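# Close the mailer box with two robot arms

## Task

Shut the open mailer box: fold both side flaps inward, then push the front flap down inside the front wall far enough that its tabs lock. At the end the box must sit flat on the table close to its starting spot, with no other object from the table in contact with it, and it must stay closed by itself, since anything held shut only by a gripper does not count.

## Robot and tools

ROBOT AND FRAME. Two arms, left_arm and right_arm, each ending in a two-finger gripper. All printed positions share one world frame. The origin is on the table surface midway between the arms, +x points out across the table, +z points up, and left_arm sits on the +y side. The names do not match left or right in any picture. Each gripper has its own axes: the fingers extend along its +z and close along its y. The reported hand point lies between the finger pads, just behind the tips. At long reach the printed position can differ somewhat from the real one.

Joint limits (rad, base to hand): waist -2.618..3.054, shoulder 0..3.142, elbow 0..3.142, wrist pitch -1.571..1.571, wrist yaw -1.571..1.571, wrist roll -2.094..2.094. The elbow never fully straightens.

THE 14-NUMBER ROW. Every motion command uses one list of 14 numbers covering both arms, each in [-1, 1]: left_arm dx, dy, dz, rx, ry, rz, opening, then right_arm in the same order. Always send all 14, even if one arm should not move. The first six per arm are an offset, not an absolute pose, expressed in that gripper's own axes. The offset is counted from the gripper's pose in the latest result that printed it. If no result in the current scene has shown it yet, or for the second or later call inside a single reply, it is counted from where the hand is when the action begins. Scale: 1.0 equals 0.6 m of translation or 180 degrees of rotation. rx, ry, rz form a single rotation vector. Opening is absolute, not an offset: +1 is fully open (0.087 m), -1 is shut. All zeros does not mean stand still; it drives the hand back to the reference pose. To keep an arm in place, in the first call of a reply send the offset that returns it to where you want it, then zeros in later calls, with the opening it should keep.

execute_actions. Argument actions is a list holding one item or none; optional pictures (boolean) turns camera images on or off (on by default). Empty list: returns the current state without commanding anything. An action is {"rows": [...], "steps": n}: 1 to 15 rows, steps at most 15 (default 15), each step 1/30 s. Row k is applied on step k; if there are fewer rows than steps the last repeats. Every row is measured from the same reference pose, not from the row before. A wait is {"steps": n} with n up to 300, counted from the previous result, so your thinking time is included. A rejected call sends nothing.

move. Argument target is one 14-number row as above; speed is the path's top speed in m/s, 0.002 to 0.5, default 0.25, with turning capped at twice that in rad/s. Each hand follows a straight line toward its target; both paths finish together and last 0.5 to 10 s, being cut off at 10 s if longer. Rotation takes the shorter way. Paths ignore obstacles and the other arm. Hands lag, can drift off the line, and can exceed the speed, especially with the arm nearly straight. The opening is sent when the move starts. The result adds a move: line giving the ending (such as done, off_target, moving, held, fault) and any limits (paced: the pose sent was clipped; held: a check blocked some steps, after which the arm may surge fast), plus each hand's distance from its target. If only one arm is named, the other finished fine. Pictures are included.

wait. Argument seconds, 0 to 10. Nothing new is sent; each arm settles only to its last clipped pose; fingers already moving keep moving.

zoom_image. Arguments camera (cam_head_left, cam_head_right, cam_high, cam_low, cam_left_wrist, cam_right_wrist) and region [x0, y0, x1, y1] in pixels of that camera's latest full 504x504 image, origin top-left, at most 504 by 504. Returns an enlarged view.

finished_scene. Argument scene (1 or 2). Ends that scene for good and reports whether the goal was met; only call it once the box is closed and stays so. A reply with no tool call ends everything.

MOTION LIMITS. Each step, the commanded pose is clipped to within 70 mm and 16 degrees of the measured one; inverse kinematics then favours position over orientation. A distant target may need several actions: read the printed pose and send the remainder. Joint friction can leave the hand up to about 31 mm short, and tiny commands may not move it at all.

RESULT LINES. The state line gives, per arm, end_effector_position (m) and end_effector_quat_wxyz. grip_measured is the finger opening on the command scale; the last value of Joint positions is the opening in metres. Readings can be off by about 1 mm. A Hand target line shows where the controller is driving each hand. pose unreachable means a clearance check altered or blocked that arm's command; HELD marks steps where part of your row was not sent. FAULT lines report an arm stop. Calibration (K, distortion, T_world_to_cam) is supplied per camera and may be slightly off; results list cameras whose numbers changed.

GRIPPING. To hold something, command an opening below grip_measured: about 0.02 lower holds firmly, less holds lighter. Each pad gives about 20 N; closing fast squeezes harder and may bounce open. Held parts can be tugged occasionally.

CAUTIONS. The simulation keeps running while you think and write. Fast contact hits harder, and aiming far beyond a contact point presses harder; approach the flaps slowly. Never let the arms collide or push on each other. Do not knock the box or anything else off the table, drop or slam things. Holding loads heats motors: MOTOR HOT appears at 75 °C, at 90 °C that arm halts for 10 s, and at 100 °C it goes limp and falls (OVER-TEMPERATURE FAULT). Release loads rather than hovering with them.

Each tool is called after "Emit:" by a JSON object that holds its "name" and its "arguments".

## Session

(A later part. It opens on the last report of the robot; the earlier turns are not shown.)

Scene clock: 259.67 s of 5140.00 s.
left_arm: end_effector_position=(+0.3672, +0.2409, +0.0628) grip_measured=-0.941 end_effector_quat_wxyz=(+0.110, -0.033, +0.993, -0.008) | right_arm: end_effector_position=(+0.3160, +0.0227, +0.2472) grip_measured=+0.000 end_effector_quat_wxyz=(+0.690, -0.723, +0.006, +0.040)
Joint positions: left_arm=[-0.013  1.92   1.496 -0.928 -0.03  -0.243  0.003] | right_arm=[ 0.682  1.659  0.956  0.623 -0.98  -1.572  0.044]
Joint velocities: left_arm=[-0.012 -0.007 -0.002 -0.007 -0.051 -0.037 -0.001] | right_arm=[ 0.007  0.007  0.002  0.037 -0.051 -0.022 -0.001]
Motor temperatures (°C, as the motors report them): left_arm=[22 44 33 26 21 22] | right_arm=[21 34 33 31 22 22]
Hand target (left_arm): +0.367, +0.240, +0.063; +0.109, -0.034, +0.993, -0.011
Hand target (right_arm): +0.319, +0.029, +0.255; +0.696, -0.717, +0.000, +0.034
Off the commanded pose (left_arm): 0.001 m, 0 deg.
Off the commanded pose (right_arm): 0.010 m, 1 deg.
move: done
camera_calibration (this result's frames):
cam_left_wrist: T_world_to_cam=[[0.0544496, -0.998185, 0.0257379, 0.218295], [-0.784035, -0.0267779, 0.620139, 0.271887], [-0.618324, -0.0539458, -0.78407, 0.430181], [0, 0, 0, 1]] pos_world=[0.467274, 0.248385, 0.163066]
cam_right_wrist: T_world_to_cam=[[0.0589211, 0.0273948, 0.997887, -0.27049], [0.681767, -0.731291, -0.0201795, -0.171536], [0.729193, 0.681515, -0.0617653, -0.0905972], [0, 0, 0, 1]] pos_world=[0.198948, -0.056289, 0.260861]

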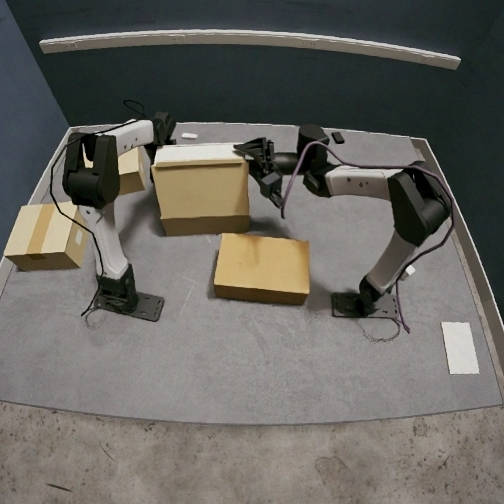

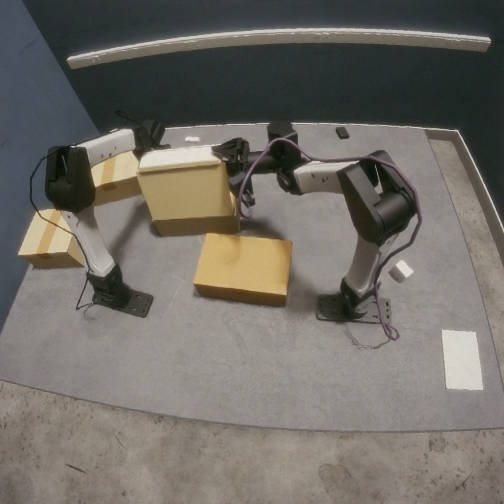

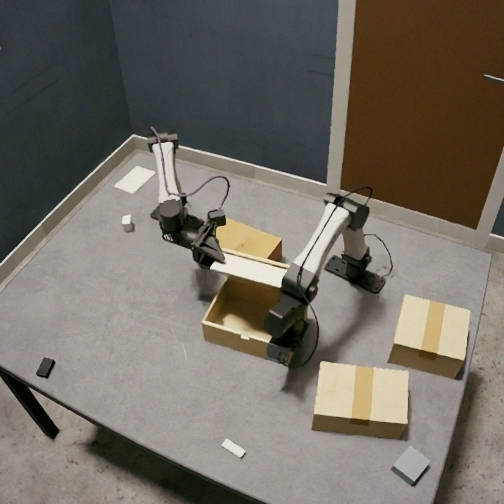

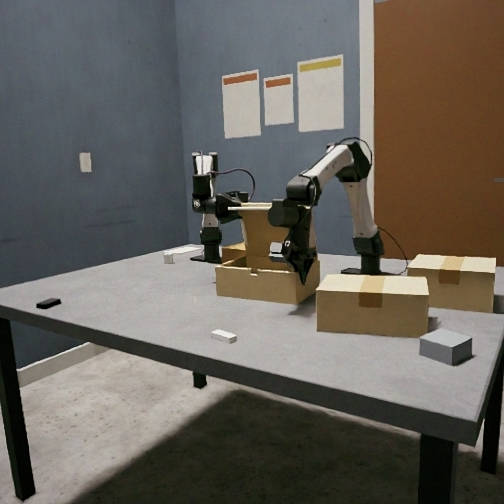

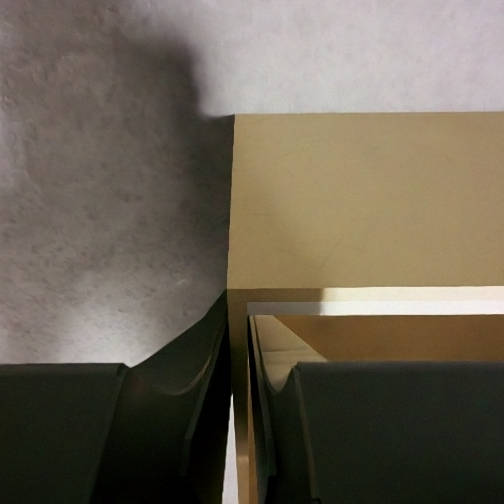

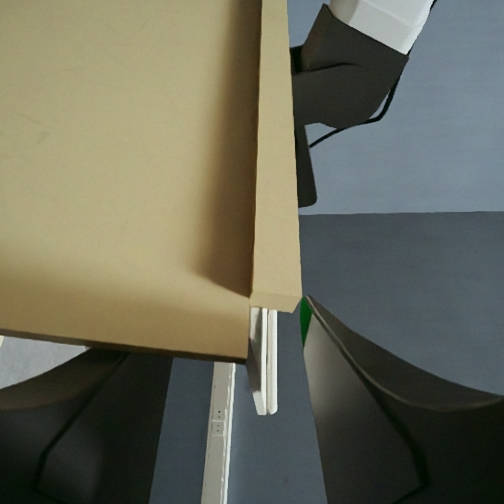

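Emit:
{"name": "move", "arguments": {"target": [0,0,0,0,0,0,0, 0,-0.01,0,0,0,0,-1]}}

Emit:
{"name": "move", "arguments": {"target": [-0.08,0.045,-0.1,0,0,0,0, 0,0,0,0,0,0,-1], "speed": 0.1}}

Emit:
{"name": "move", "arguments": {"target": [-0.1,0,0.03,0.25,0,0,-1, 0,0,0,0,0,0,-1], "speed": 0.15}}

Scene clock: 264.10 s of 5140.00 s.
left_arm: end_effector_position=(+0.3672, +0.2409, +0.0628) grip_measured=+0.000 end_effector_quat_wxyz=(+0.110, -0.033, +0.993, -0.008) | right_arm: end_effector_position=(+0.3164, +0.0227, +0.2486) grip_measured=-0.925 end_effector_quat_wxyz=(+0.691, -0.721, +0.005, +0.037)
Joint positions: left_arm=[-0.013  1.92   1.496 -0.928 -0.03  -0.243  0.044] | right_arm=[ 0.682  1.659  0.956  0.63  -0.979 -1.572  0.003]
Joint velocities: left_arm=[-0.017  0.022 -0.002  0.022 -0.11   0.037  0.   ] | right_arm=[ 0.002  0.007  0.002 -0.066 -0.066 -0.037  0.   ]
Motor temperatures (°C, as the motors report them): left_arm=[22 44 33 26 21 22] | right_arm=[21 34 33 31 22 22]
Hand target (left_arm): +0.367, +0.241, +0.063; +0.110, -0.033, +0.993, -0.008
Hand target (right_arm): +0.316, +0.023, +0.253; +0.690, -0.722, +0.006, +0.040
Off the commanded pose (left_arm): 0.000 m, 0 deg.
Off the commanded pose (right_arm): 0.005 m, 0 deg.
After step 90, 0.73 s passed at rest.
move: done
camera_calibration (this result's frames):
cam_left_wrist: T_world_to_cam=[[0.0544496, -0.998185, 0.0257379, 0.218295], [-0.784035, -0.0267779, 0.620139, 0.271887], [-0.618324, -0.0539458, -0.78407, 0.430181], [0, 0, 0, 1]] pos_world=[0.467274, 0.248385, 0.163066]
cam_right_wrist: T_world_to_cam=[[0.0533735, 0.0233283, 0.998302, -0.270162], [0.680486, -0.732508, -0.0192645, -0.171591], [0.730815, 0.680359, -0.0549711, -0.0929974], [0, 0, 0, 1]] pos_world=[0.199149, -0.056118, 0.261286]

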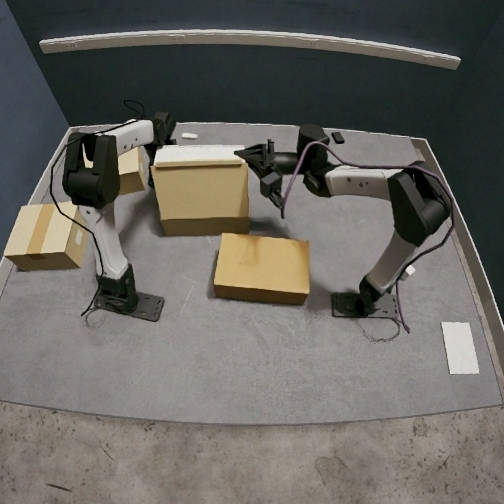

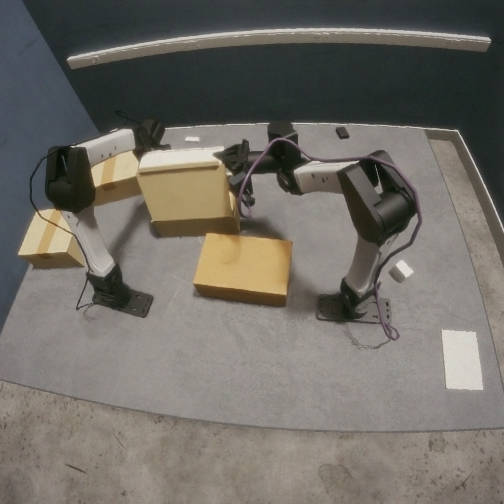

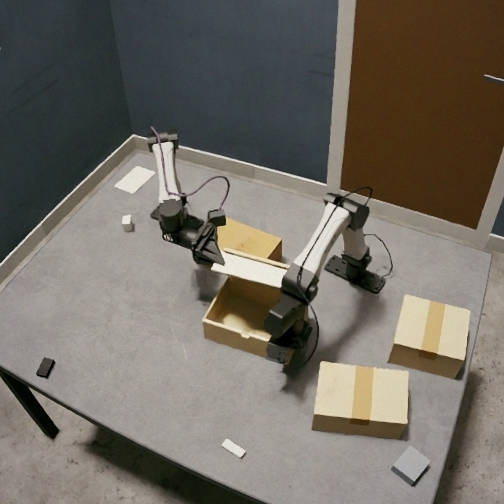

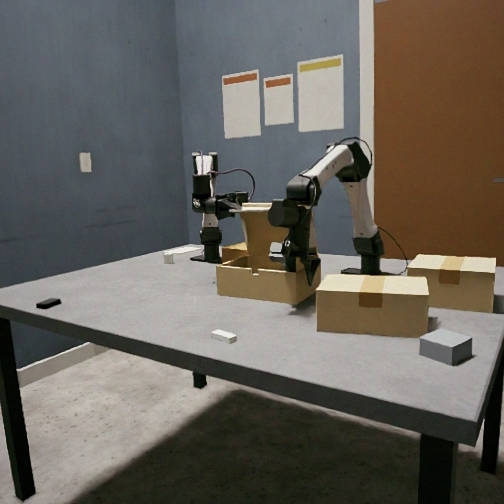

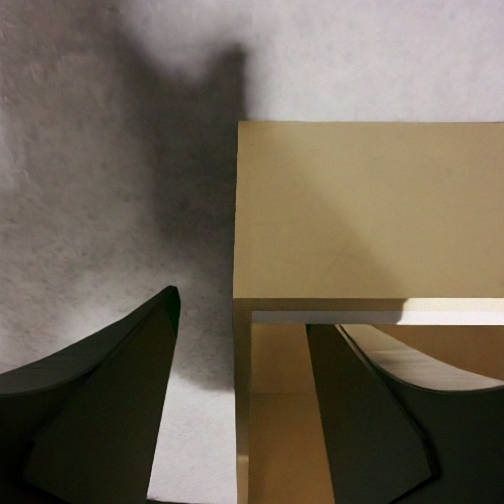

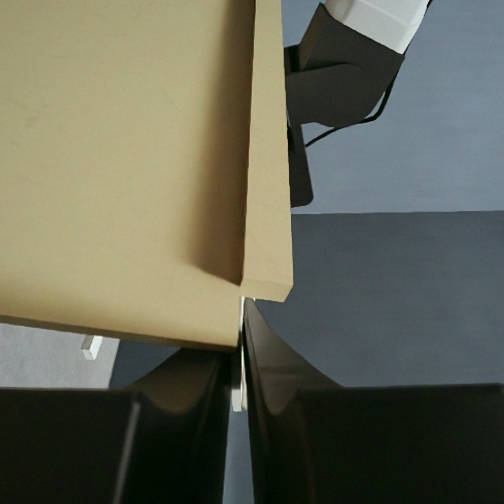

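Scene clock: 265.53 s of 5140.00 s.
left_arm: end_effector_position=(+0.4012, +0.2698, +0.1359) grip_measured=+0.000 end_effector_quat_wxyz=(+0.126, -0.032, +0.991, -0.007) | right_arm: end_effector_position=(+0.3164, +0.0227, +0.2486) grip_measured=-0.925 end_effector_quat_wxyz=(+0.691, -0.721, +0.005, +0.037)
Joint positions: left_arm=[ 0.069  1.999  1.895 -1.213 -0.02  -0.161  0.044] | right_arm=[ 0.682  1.659  0.956  0.63  -0.979 -1.572  0.003]
Joint velocities: left_arm=[-0.017 -0.002 -0.002 -0.081  0.022  0.066  0.   ] | right_arm=[-0.002 -0.032  0.002 -0.007 -0.066 -0.051  0.001]
Motor temperatures (°C, as the motors report them): left_arm=[22 44 34 26 21 22] | right_arm=[21 34 33 31 22 22]
Hand target (left_arm): +0.398, +0.272, +0.131; +0.111, -0.032, +0.993, -0.007
Hand target (right_arm): +0.316, +0.023, +0.249; +0.691, -0.721, +0.005, +0.037
Off the commanded pose (left_arm): 0.005 m, 2 deg.
Off the commanded pose (right_arm): 0.000 m, 0 deg.
move: done
camera_calibration (this result's frames):
cam_left_wrist: T_world_to_cam=[[0.0541517, -0.998254, 0.0235969, 0.243877], [-0.804593, -0.0296268, 0.593087, 0.26663], [-0.591352, -0.0511026, -0.804793, 0.501292], [0, 0, 0, 1]] pos_world=[0.497762, 0.276967, 0.239547]
cam_right_wrist: T_world_to_cam=[[0.0533735, 0.0233283, 0.998302, -0.270162], [0.680486, -0.732508, -0.0192645, -0.171591], [0.730815, 0.680359, -0.0549711, -0.0929974], [0, 0, 0, 1]] pos_world=[0.199149, -0.056118, 0.261286]

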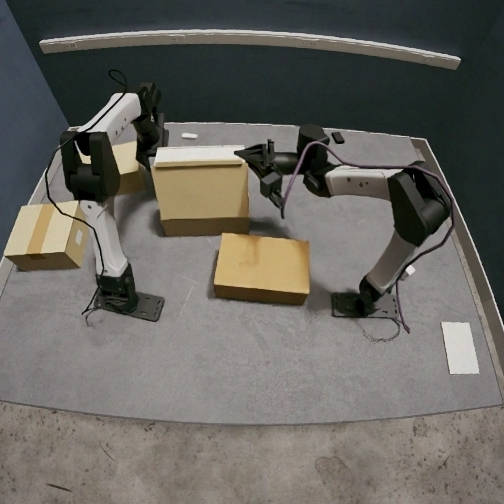

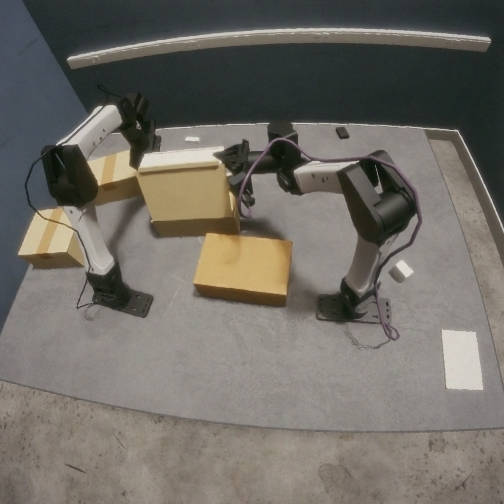

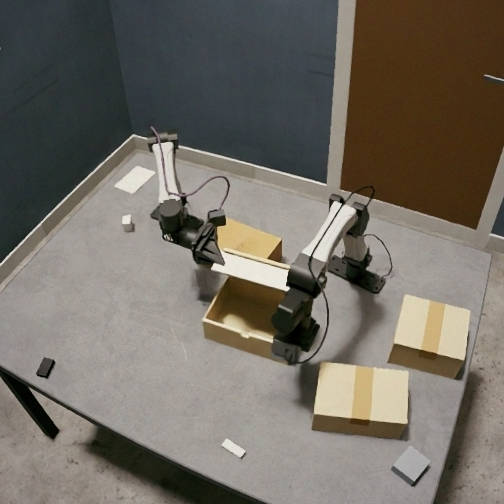

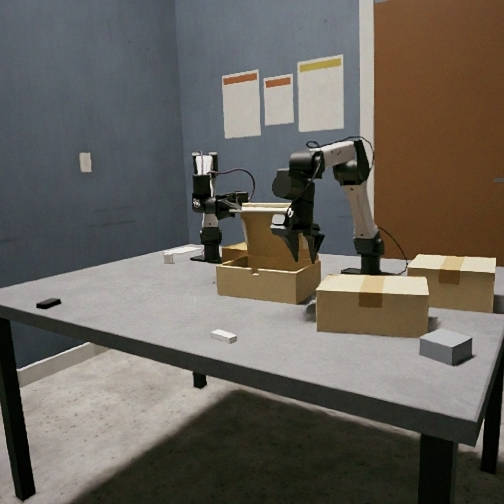

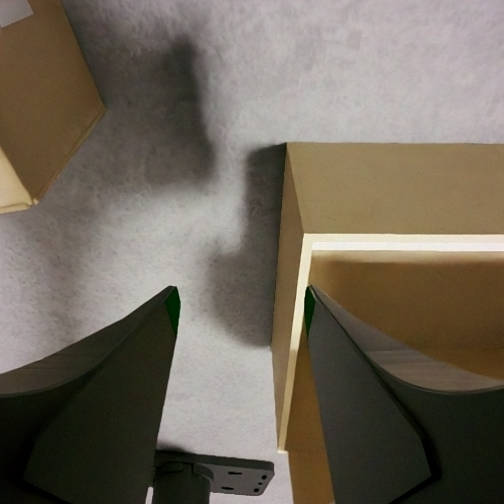

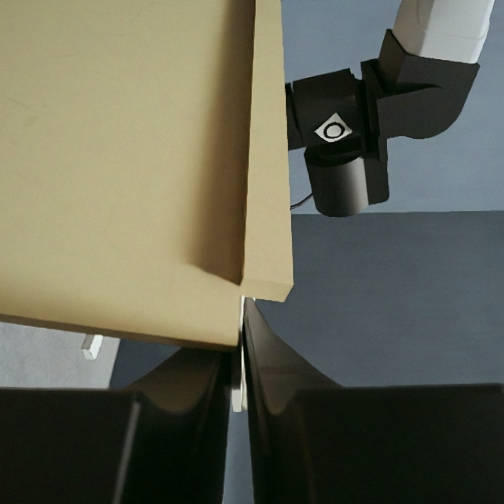

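Scene clock: 268.73 s of 5140.00 s.
left_arm: end_effector_position=(+0.4647, +0.2734, +0.1385) grip_measured=-1.000 end_effector_quat_wxyz=(+0.149, +0.025, +0.914, -0.378) | right_arm: end_effector_position=(+0.3164, +0.0227, +0.2486) grip_measured=-0.925 end_effector_quat_wxyz=(+0.691, -0.721, +0.005, +0.037)
Joint positions: left_arm=[ 0.353  2.346  2.261 -1.309  0.822  0.163  0.   ] | right_arm=[ 0.682  1.659  0.956  0.63  -0.979 -1.572  0.003]
Joint velocities: left_arm=[ 0.012  0.002 -0.007 -0.022  0.066 -0.007  0.   ] | right_arm=[-0.007 -0.002 -0.002 -0.066 -0.037 -0.081 -0.001]
Motor temperatures (°C, as the motors report them): left_arm=[22 44 34 26 21 22] | right_arm=[21 34 33 31 22 22]
Hand target (left_arm): +0.463, +0.276, +0.133; +0.137, +0.018, +0.914, -0.382
Hand target (right_arm): +0.316, +0.023, +0.249; +0.691, -0.721, +0.005, +0.037
Off the commanded pose (left_arm): 0.005 m, 3 deg.
Off the commanded pose (right_arm): 0.000 m, 0 deg.
move: off_target (left_arm)
camera_calibration (this result's frames):
cam_left_wrist: T_world_to_cam=[[-0.166579, -0.710727, 0.683461, 0.17653], [-0.796656, 0.505451, 0.331448, 0.202587], [-0.581025, -0.489271, -0.650402, 0.634751], [0, 0, 0, 1]] pos_world=[0.559605, 0.333632, 0.225045]
cam_right_wrist: T_world_to_cam=[[0.0533735, 0.0233283, 0.998302, -0.270162], [0.680486, -0.732508, -0.0192645, -0.171591], [0.730815, 0.680359, -0.0549711, -0.0929974], [0, 0, 0, 1]] pos_world=[0.199149, -0.056118, 0.261286]

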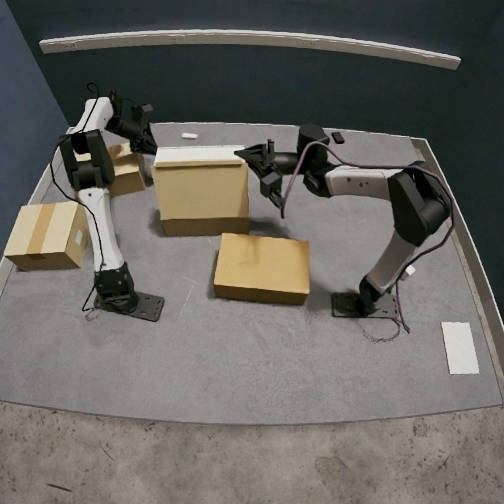

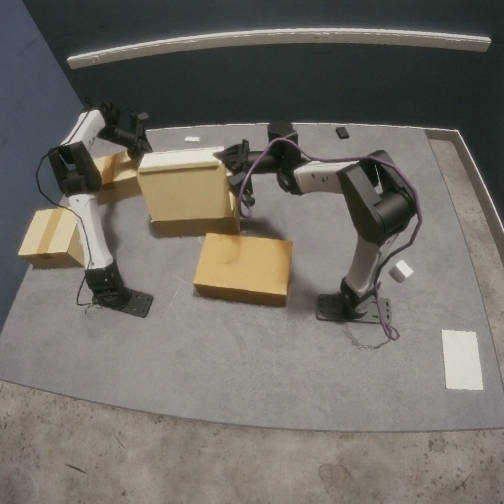

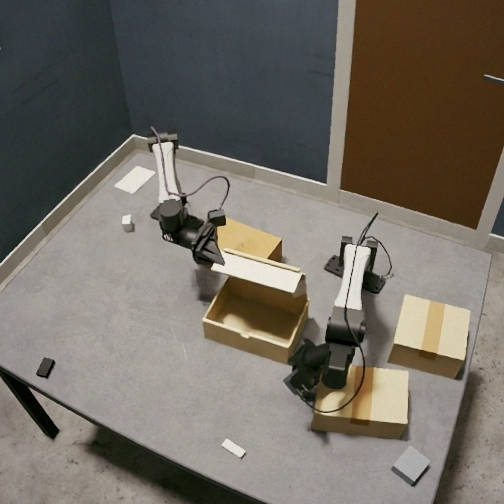

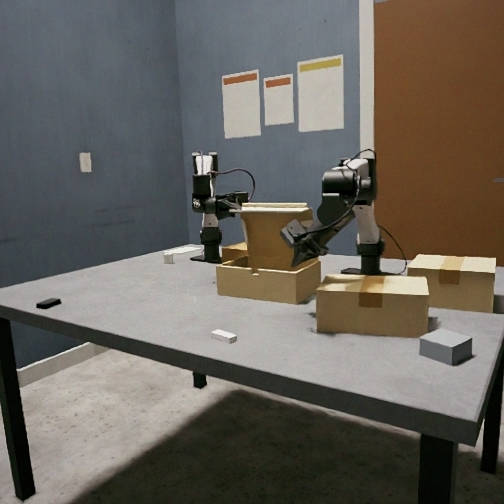

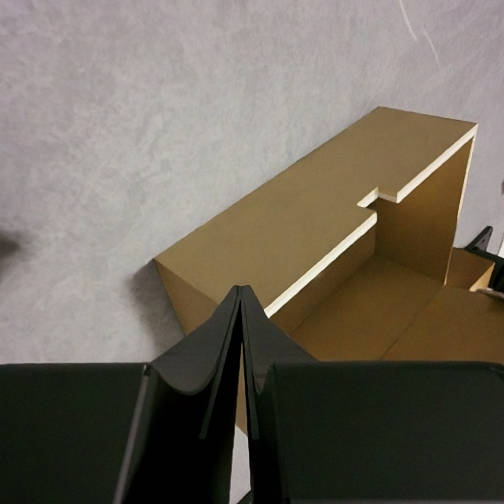

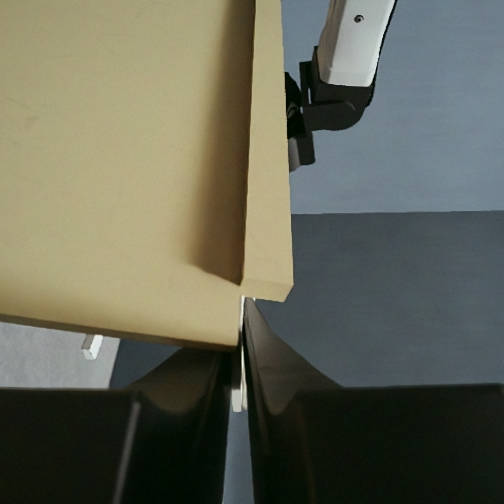

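Emit:
{"name": "execute_actions", "arguments": {"actions": []}}

Scene clock: 275.47 s of 5140.00 s.
left_arm: end_effector_position=(+0.4643, +0.2732, +0.1386) grip_measured=-1.000 end_effector_quat_wxyz=(+0.148, +0.025, +0.913, -0.379) | right_arm: end_effector_position=(+0.3164, +0.0227, +0.2486) grip_measured=-0.925 end_effector_quat_wxyz=(+0.691, -0.721, +0.005, +0.037)
Joint positions: left_arm=[ 0.353  2.346  2.261 -1.312  0.823  0.165  0.   ] | right_arm=[ 0.682  1.659  0.956  0.63  -0.979 -1.572  0.003]
Joint velocities: left_arm=[-0.012 -0.027  0.037  0.037 -0.051  0.007  0.   ] | right_arm=[ 0.007 -0.007 -0.012 -0.007  0.022 -0.022  0.   ]
Motor temperatures (°C, as the motors report them): left_arm=[22 45 34 26 21 22] | right_arm=[21 34 33 31 22 22]
Hand target (left_arm): +0.463, +0.276, +0.133; +0.137, +0.019, +0.914, -0.382
Hand target (right_arm): +0.316, +0.023, +0.249; +0.691, -0.721, +0.005, +0.037
Off the commanded pose (left_arm): 0.005 m, 2 deg.
Off the commanded pose (right_arm): 0.000 m, 0 deg.
Steps of this call (steps 1 to 90: nothing new was sent; then 3.73 s passed at rest). Readings (end_effector_position):
1: left_arm (+0.4646, +0.2734, +0.1385) | right_arm (+0.3164, +0.0227, +0.2486)
2: left_arm (+0.4646, +0.2733, +0.1385) | right_arm (+0.3164, +0.0227, +0.2486)
4: left_arm (+0.4644, +0.2733, +0.1386) | right_arm (+0.3164, +0.0227, +0.2486)
8: left_arm (+0.4643, +0.2733, +0.1386) | right_arm (+0.3164, +0.0227, +0.2486)
90: the state above
camera_calibration (this result's frames):
cam_left_wrist: T_world_to_cam=[[-0.166779, -0.70974, 0.684437, 0.175938], [-0.795714, 0.506804, 0.331646, 0.201457], [-0.582258, -0.489305, -0.649274, 0.634899], [0, 0, 0, 1]] pos_world=[0.559319, 0.33343, 0.224993]
cam_right_wrist: T_world_to_cam=[[0.0533735, 0.0233283, 0.998302, -0.270162], [0.680486, -0.732508, -0.0192645, -0.171591], [0.730815, 0.680359, -0.0549711, -0.0929974], [0, 0, 0, 1]] pos_world=[0.199149, -0.056118, 0.261286]

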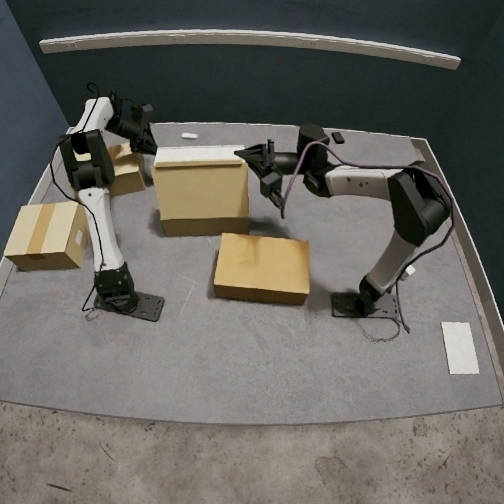

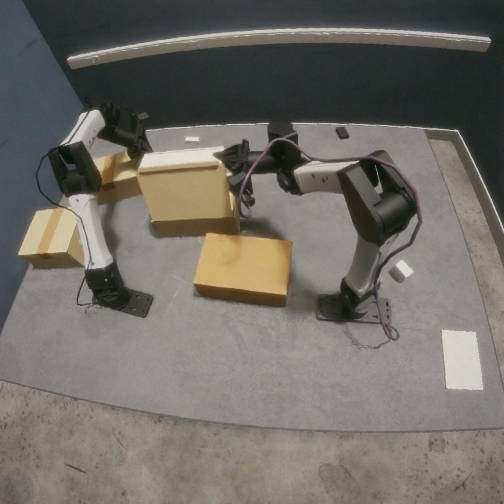

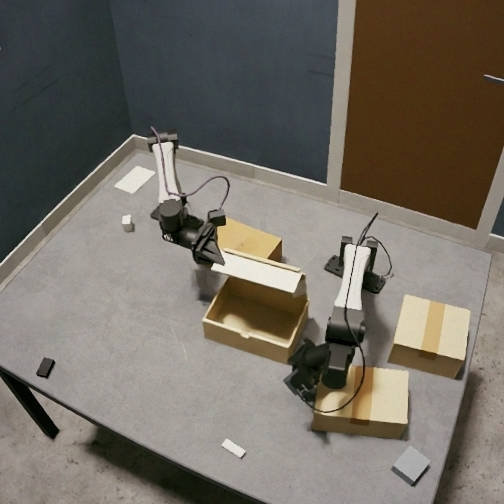

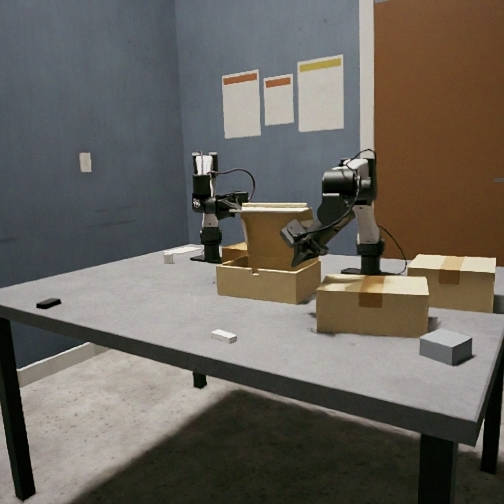

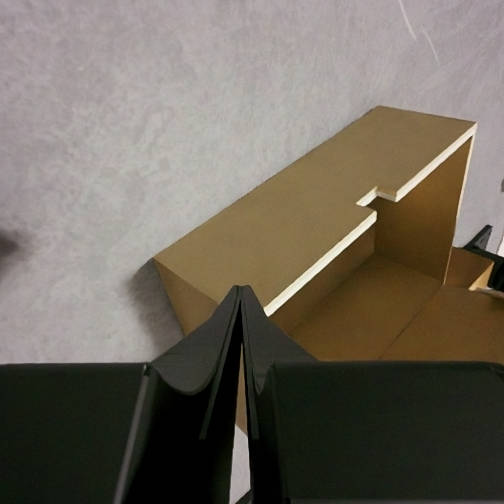

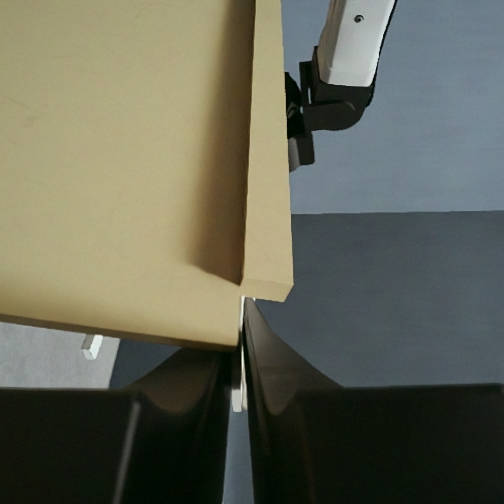

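Emit:
{"name": "move", "arguments": {"target": [0.074,0,0.19,0,0,0,-1, 0.107,0.11,0,0,0,0.305,-1], "speed": 0.08}}

Scene clock: 286.87 s of 5140.00 s.
left_arm: end_effector_position=(+0.4549, +0.1932, +0.0555) grip_measured=-1.000 end_effector_quat_wxyz=(+0.153, +0.028, +0.910, -0.384) | right_arm: end_effector_position=(+0.3688, +0.0223, +0.1741) grip_measured=-0.926 end_effector_quat_wxyz=(-0.590, +0.642, -0.340, -0.352)
Joint positions: left_arm=[ 0.185  2.223  1.701 -0.692  0.791 -0.073  0.   ] | right_arm=[ 0.58   1.944  1.156  0.67  -1.084 -0.65   0.003]
Joint velocities: left_arm=[-0.007 -0.017 -0.007  0.007 -0.022 -0.007  0.   ] | right_arm=[-0.012  0.002 -0.012  0.022 -0.022  0.037 -0.   ]
Motor temperatures (°C, as the motors report them): left_arm=[22 47 34 26 21 22] | right_arm=[21 33 33 32 22 22]
Hand target (left_arm): +0.450, +0.190, +0.050; +0.147, +0.026, +0.913, -0.381
Hand target (right_arm): +0.376, +0.022, +0.179; -0.597, +0.638, -0.337, -0.351
Off the commanded pose (left_arm): 0.008 m, 1 deg.
Off the commanded pose (right_arm): 0.009 m, 1 deg.
After step 90, 2.07 s passed at rest.
move: done
camera_calibration (this result's frames):
cam_left_wrist: T_world_to_cam=[[-0.175667, -0.701711, 0.690466, 0.176678], [-0.79838, 0.511892, 0.317106, 0.263161], [-0.575961, -0.495549, -0.650155, 0.534724], [0, 0, 0, 1]] pos_world=[0.549119, 0.254249, 0.142214]
cam_right_wrist: T_world_to_cam=[[0.849633, 0.0518576, 0.524818, -0.410426], [0.366487, -0.773653, -0.516864, -0.00559638], [0.379224, 0.631483, -0.676327, 0.103857], [0, 0, 0, 1]] pos_world=[0.311377, -0.0486299, 0.282748]

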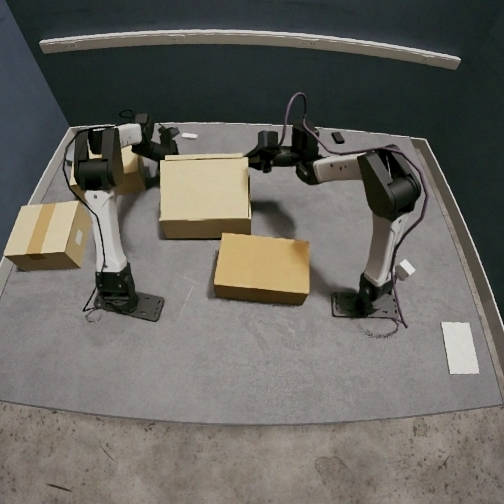

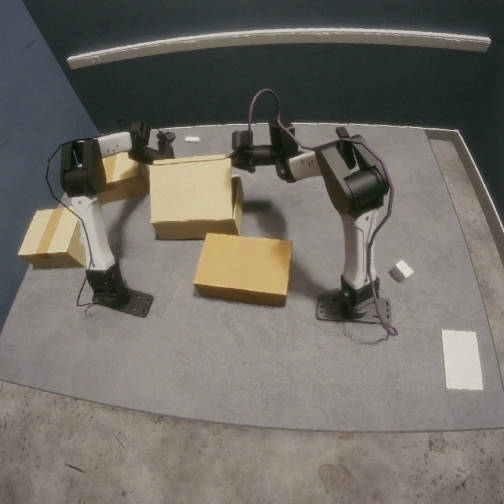

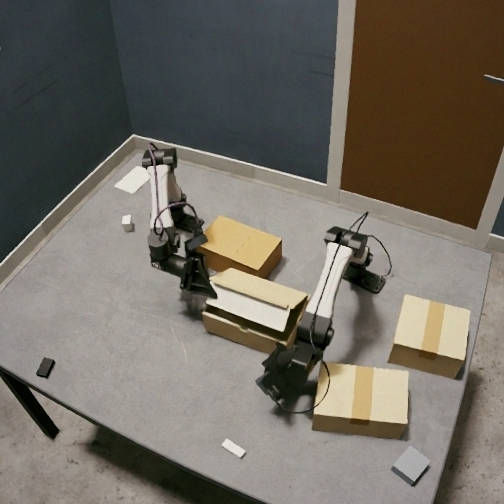

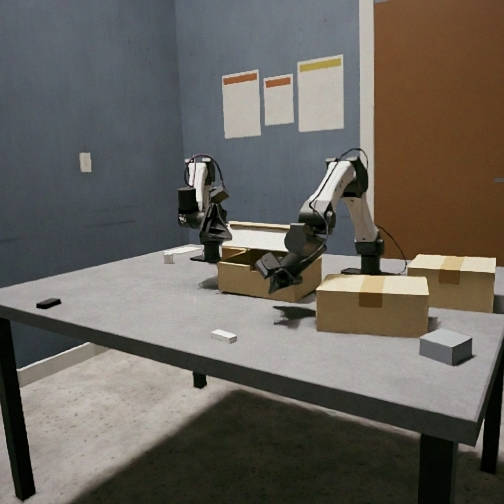

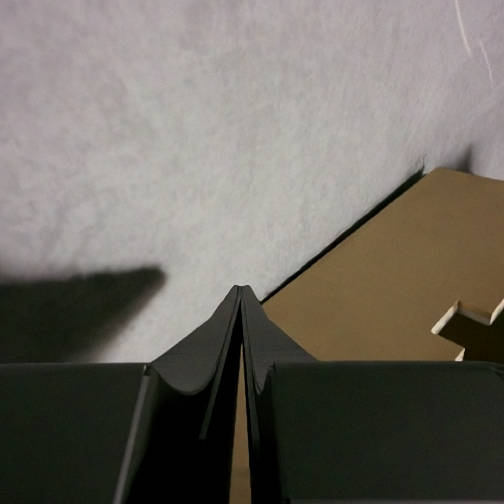

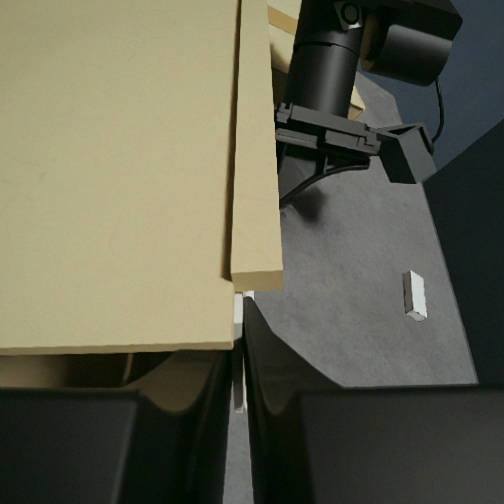

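Emit:
{"name": "move", "arguments": {"target": [0,0,0,0,0,0,-1, 0.088,0.0,0,0,0,0.18,-1], "speed": 0.06}}

Emit:
{"name": "zoom_image", "arguments": {"camera": "cam_high", "region": [150,220,350,400]}}

Scene clock: 294.23 s of 5140.00 s.
left_arm: end_effector_position=(+0.4553, +0.1933, +0.0555) grip_measured=-1.000 end_effector_quat_wxyz=(+0.154, +0.027, +0.910, -0.383) | right_arm: end_effector_position=(+0.3936, +0.0211, +0.1327) grip_measured=-0.927 end_effector_quat_wxyz=(-0.477, +0.526, -0.501, -0.495)
Joint positions: left_arm=[ 0.185  2.223  1.701 -0.69   0.791 -0.074  0.   ] | right_arm=[ 0.529  2.141  1.302  0.709 -1.127 -0.124  0.003]
Joint velocities: left_arm=[-0.007 -0.002  0.002  0.051  0.007 -0.081  0.   ] | right_arm=[-0.017  0.022  0.002 -0.066 -0.037 -0.051  0.001]
Motor temperatures (°C, as the motors report them): left_arm=[22 49 34 26 21 22] | right_arm=[21 34 34 32 22 22]
Hand target (left_arm): +0.455, +0.193, +0.055; +0.153, +0.028, +0.910, -0.384
Hand target (right_arm): +0.396, +0.021, +0.130; -0.469, +0.522, -0.505, -0.503
Off the commanded pose (left_arm): 0.000 m, 0 deg.
Off the commanded pose (right_arm): 0.005 m, 2 deg.
move: done
camera_calibration (this result's frames):
cam_left_wrist: T_world_to_cam=[[-0.176161, -0.701956, 0.690091, 0.177037], [-0.799137, 0.511323, 0.316117, 0.263954], [-0.574759, -0.495789, -0.651034, 0.534532], [0, 0, 0, 1]] pos_world=[0.549349, 0.254322, 0.142386]
cam_right_wrist: T_world_to_cam=[[0.999633, 0.0234105, 0.0136622, -0.400319], [0.0269075, -0.796256, -0.604361, 0.108646], [-0.00326978, 0.604506, -0.796594, 0.234288], [0, 0, 0, 1]] pos_world=[0.398014, -0.0457467, 0.257763]

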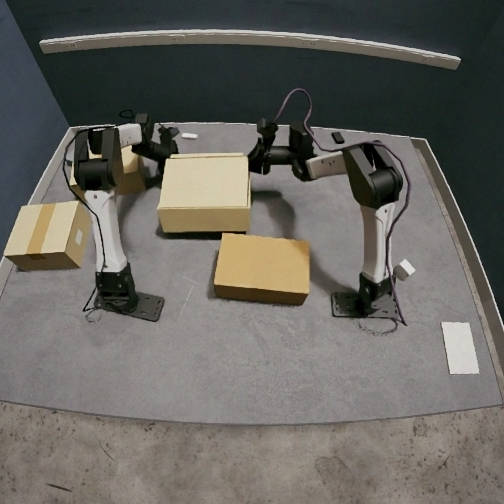

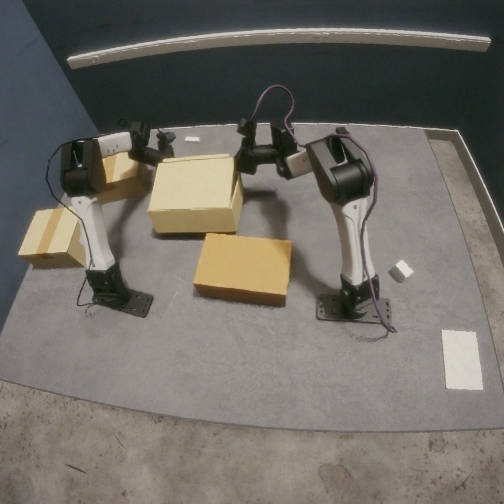

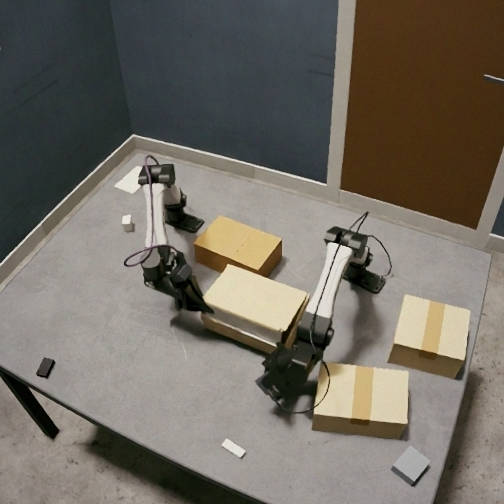

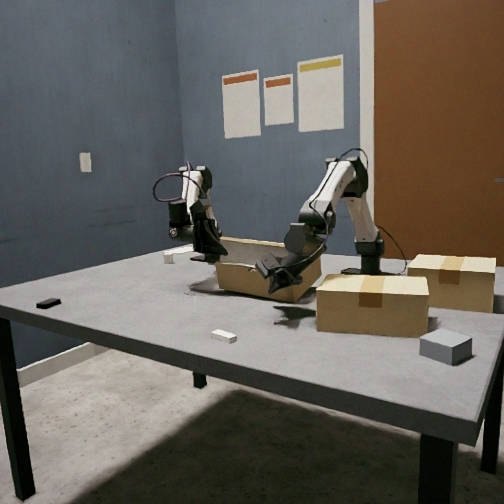

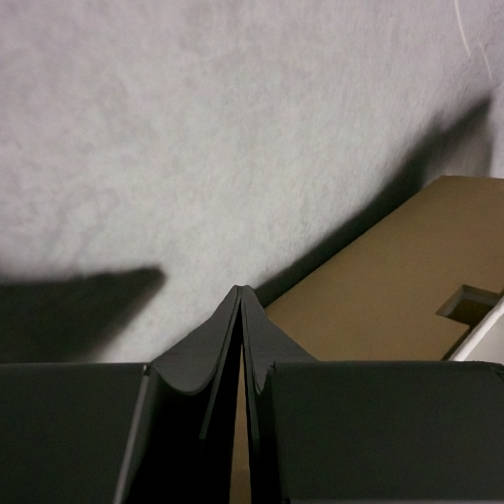

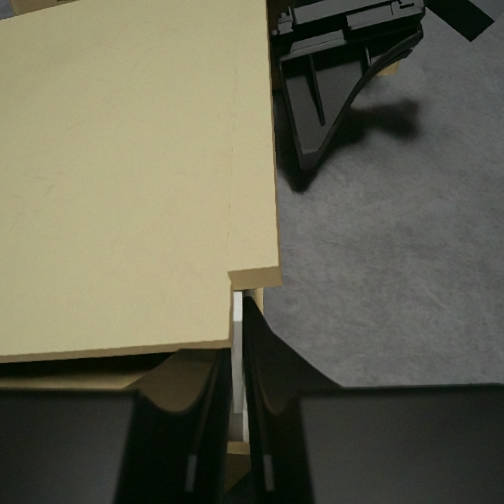

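Region (150, 220, 350, 400) of cam_high's 504x504 image, scaled by 2.520, with more detail than that image has; it fills the top 454 rows of this view, and the rest is white.

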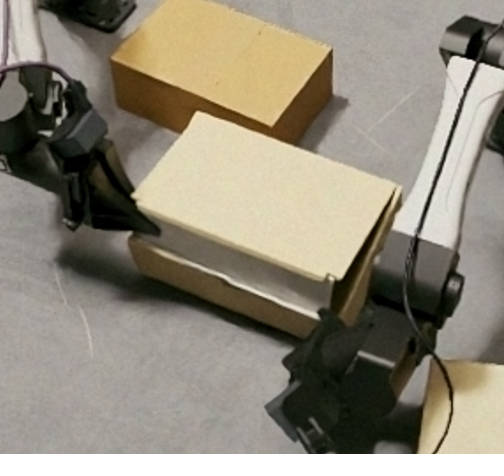

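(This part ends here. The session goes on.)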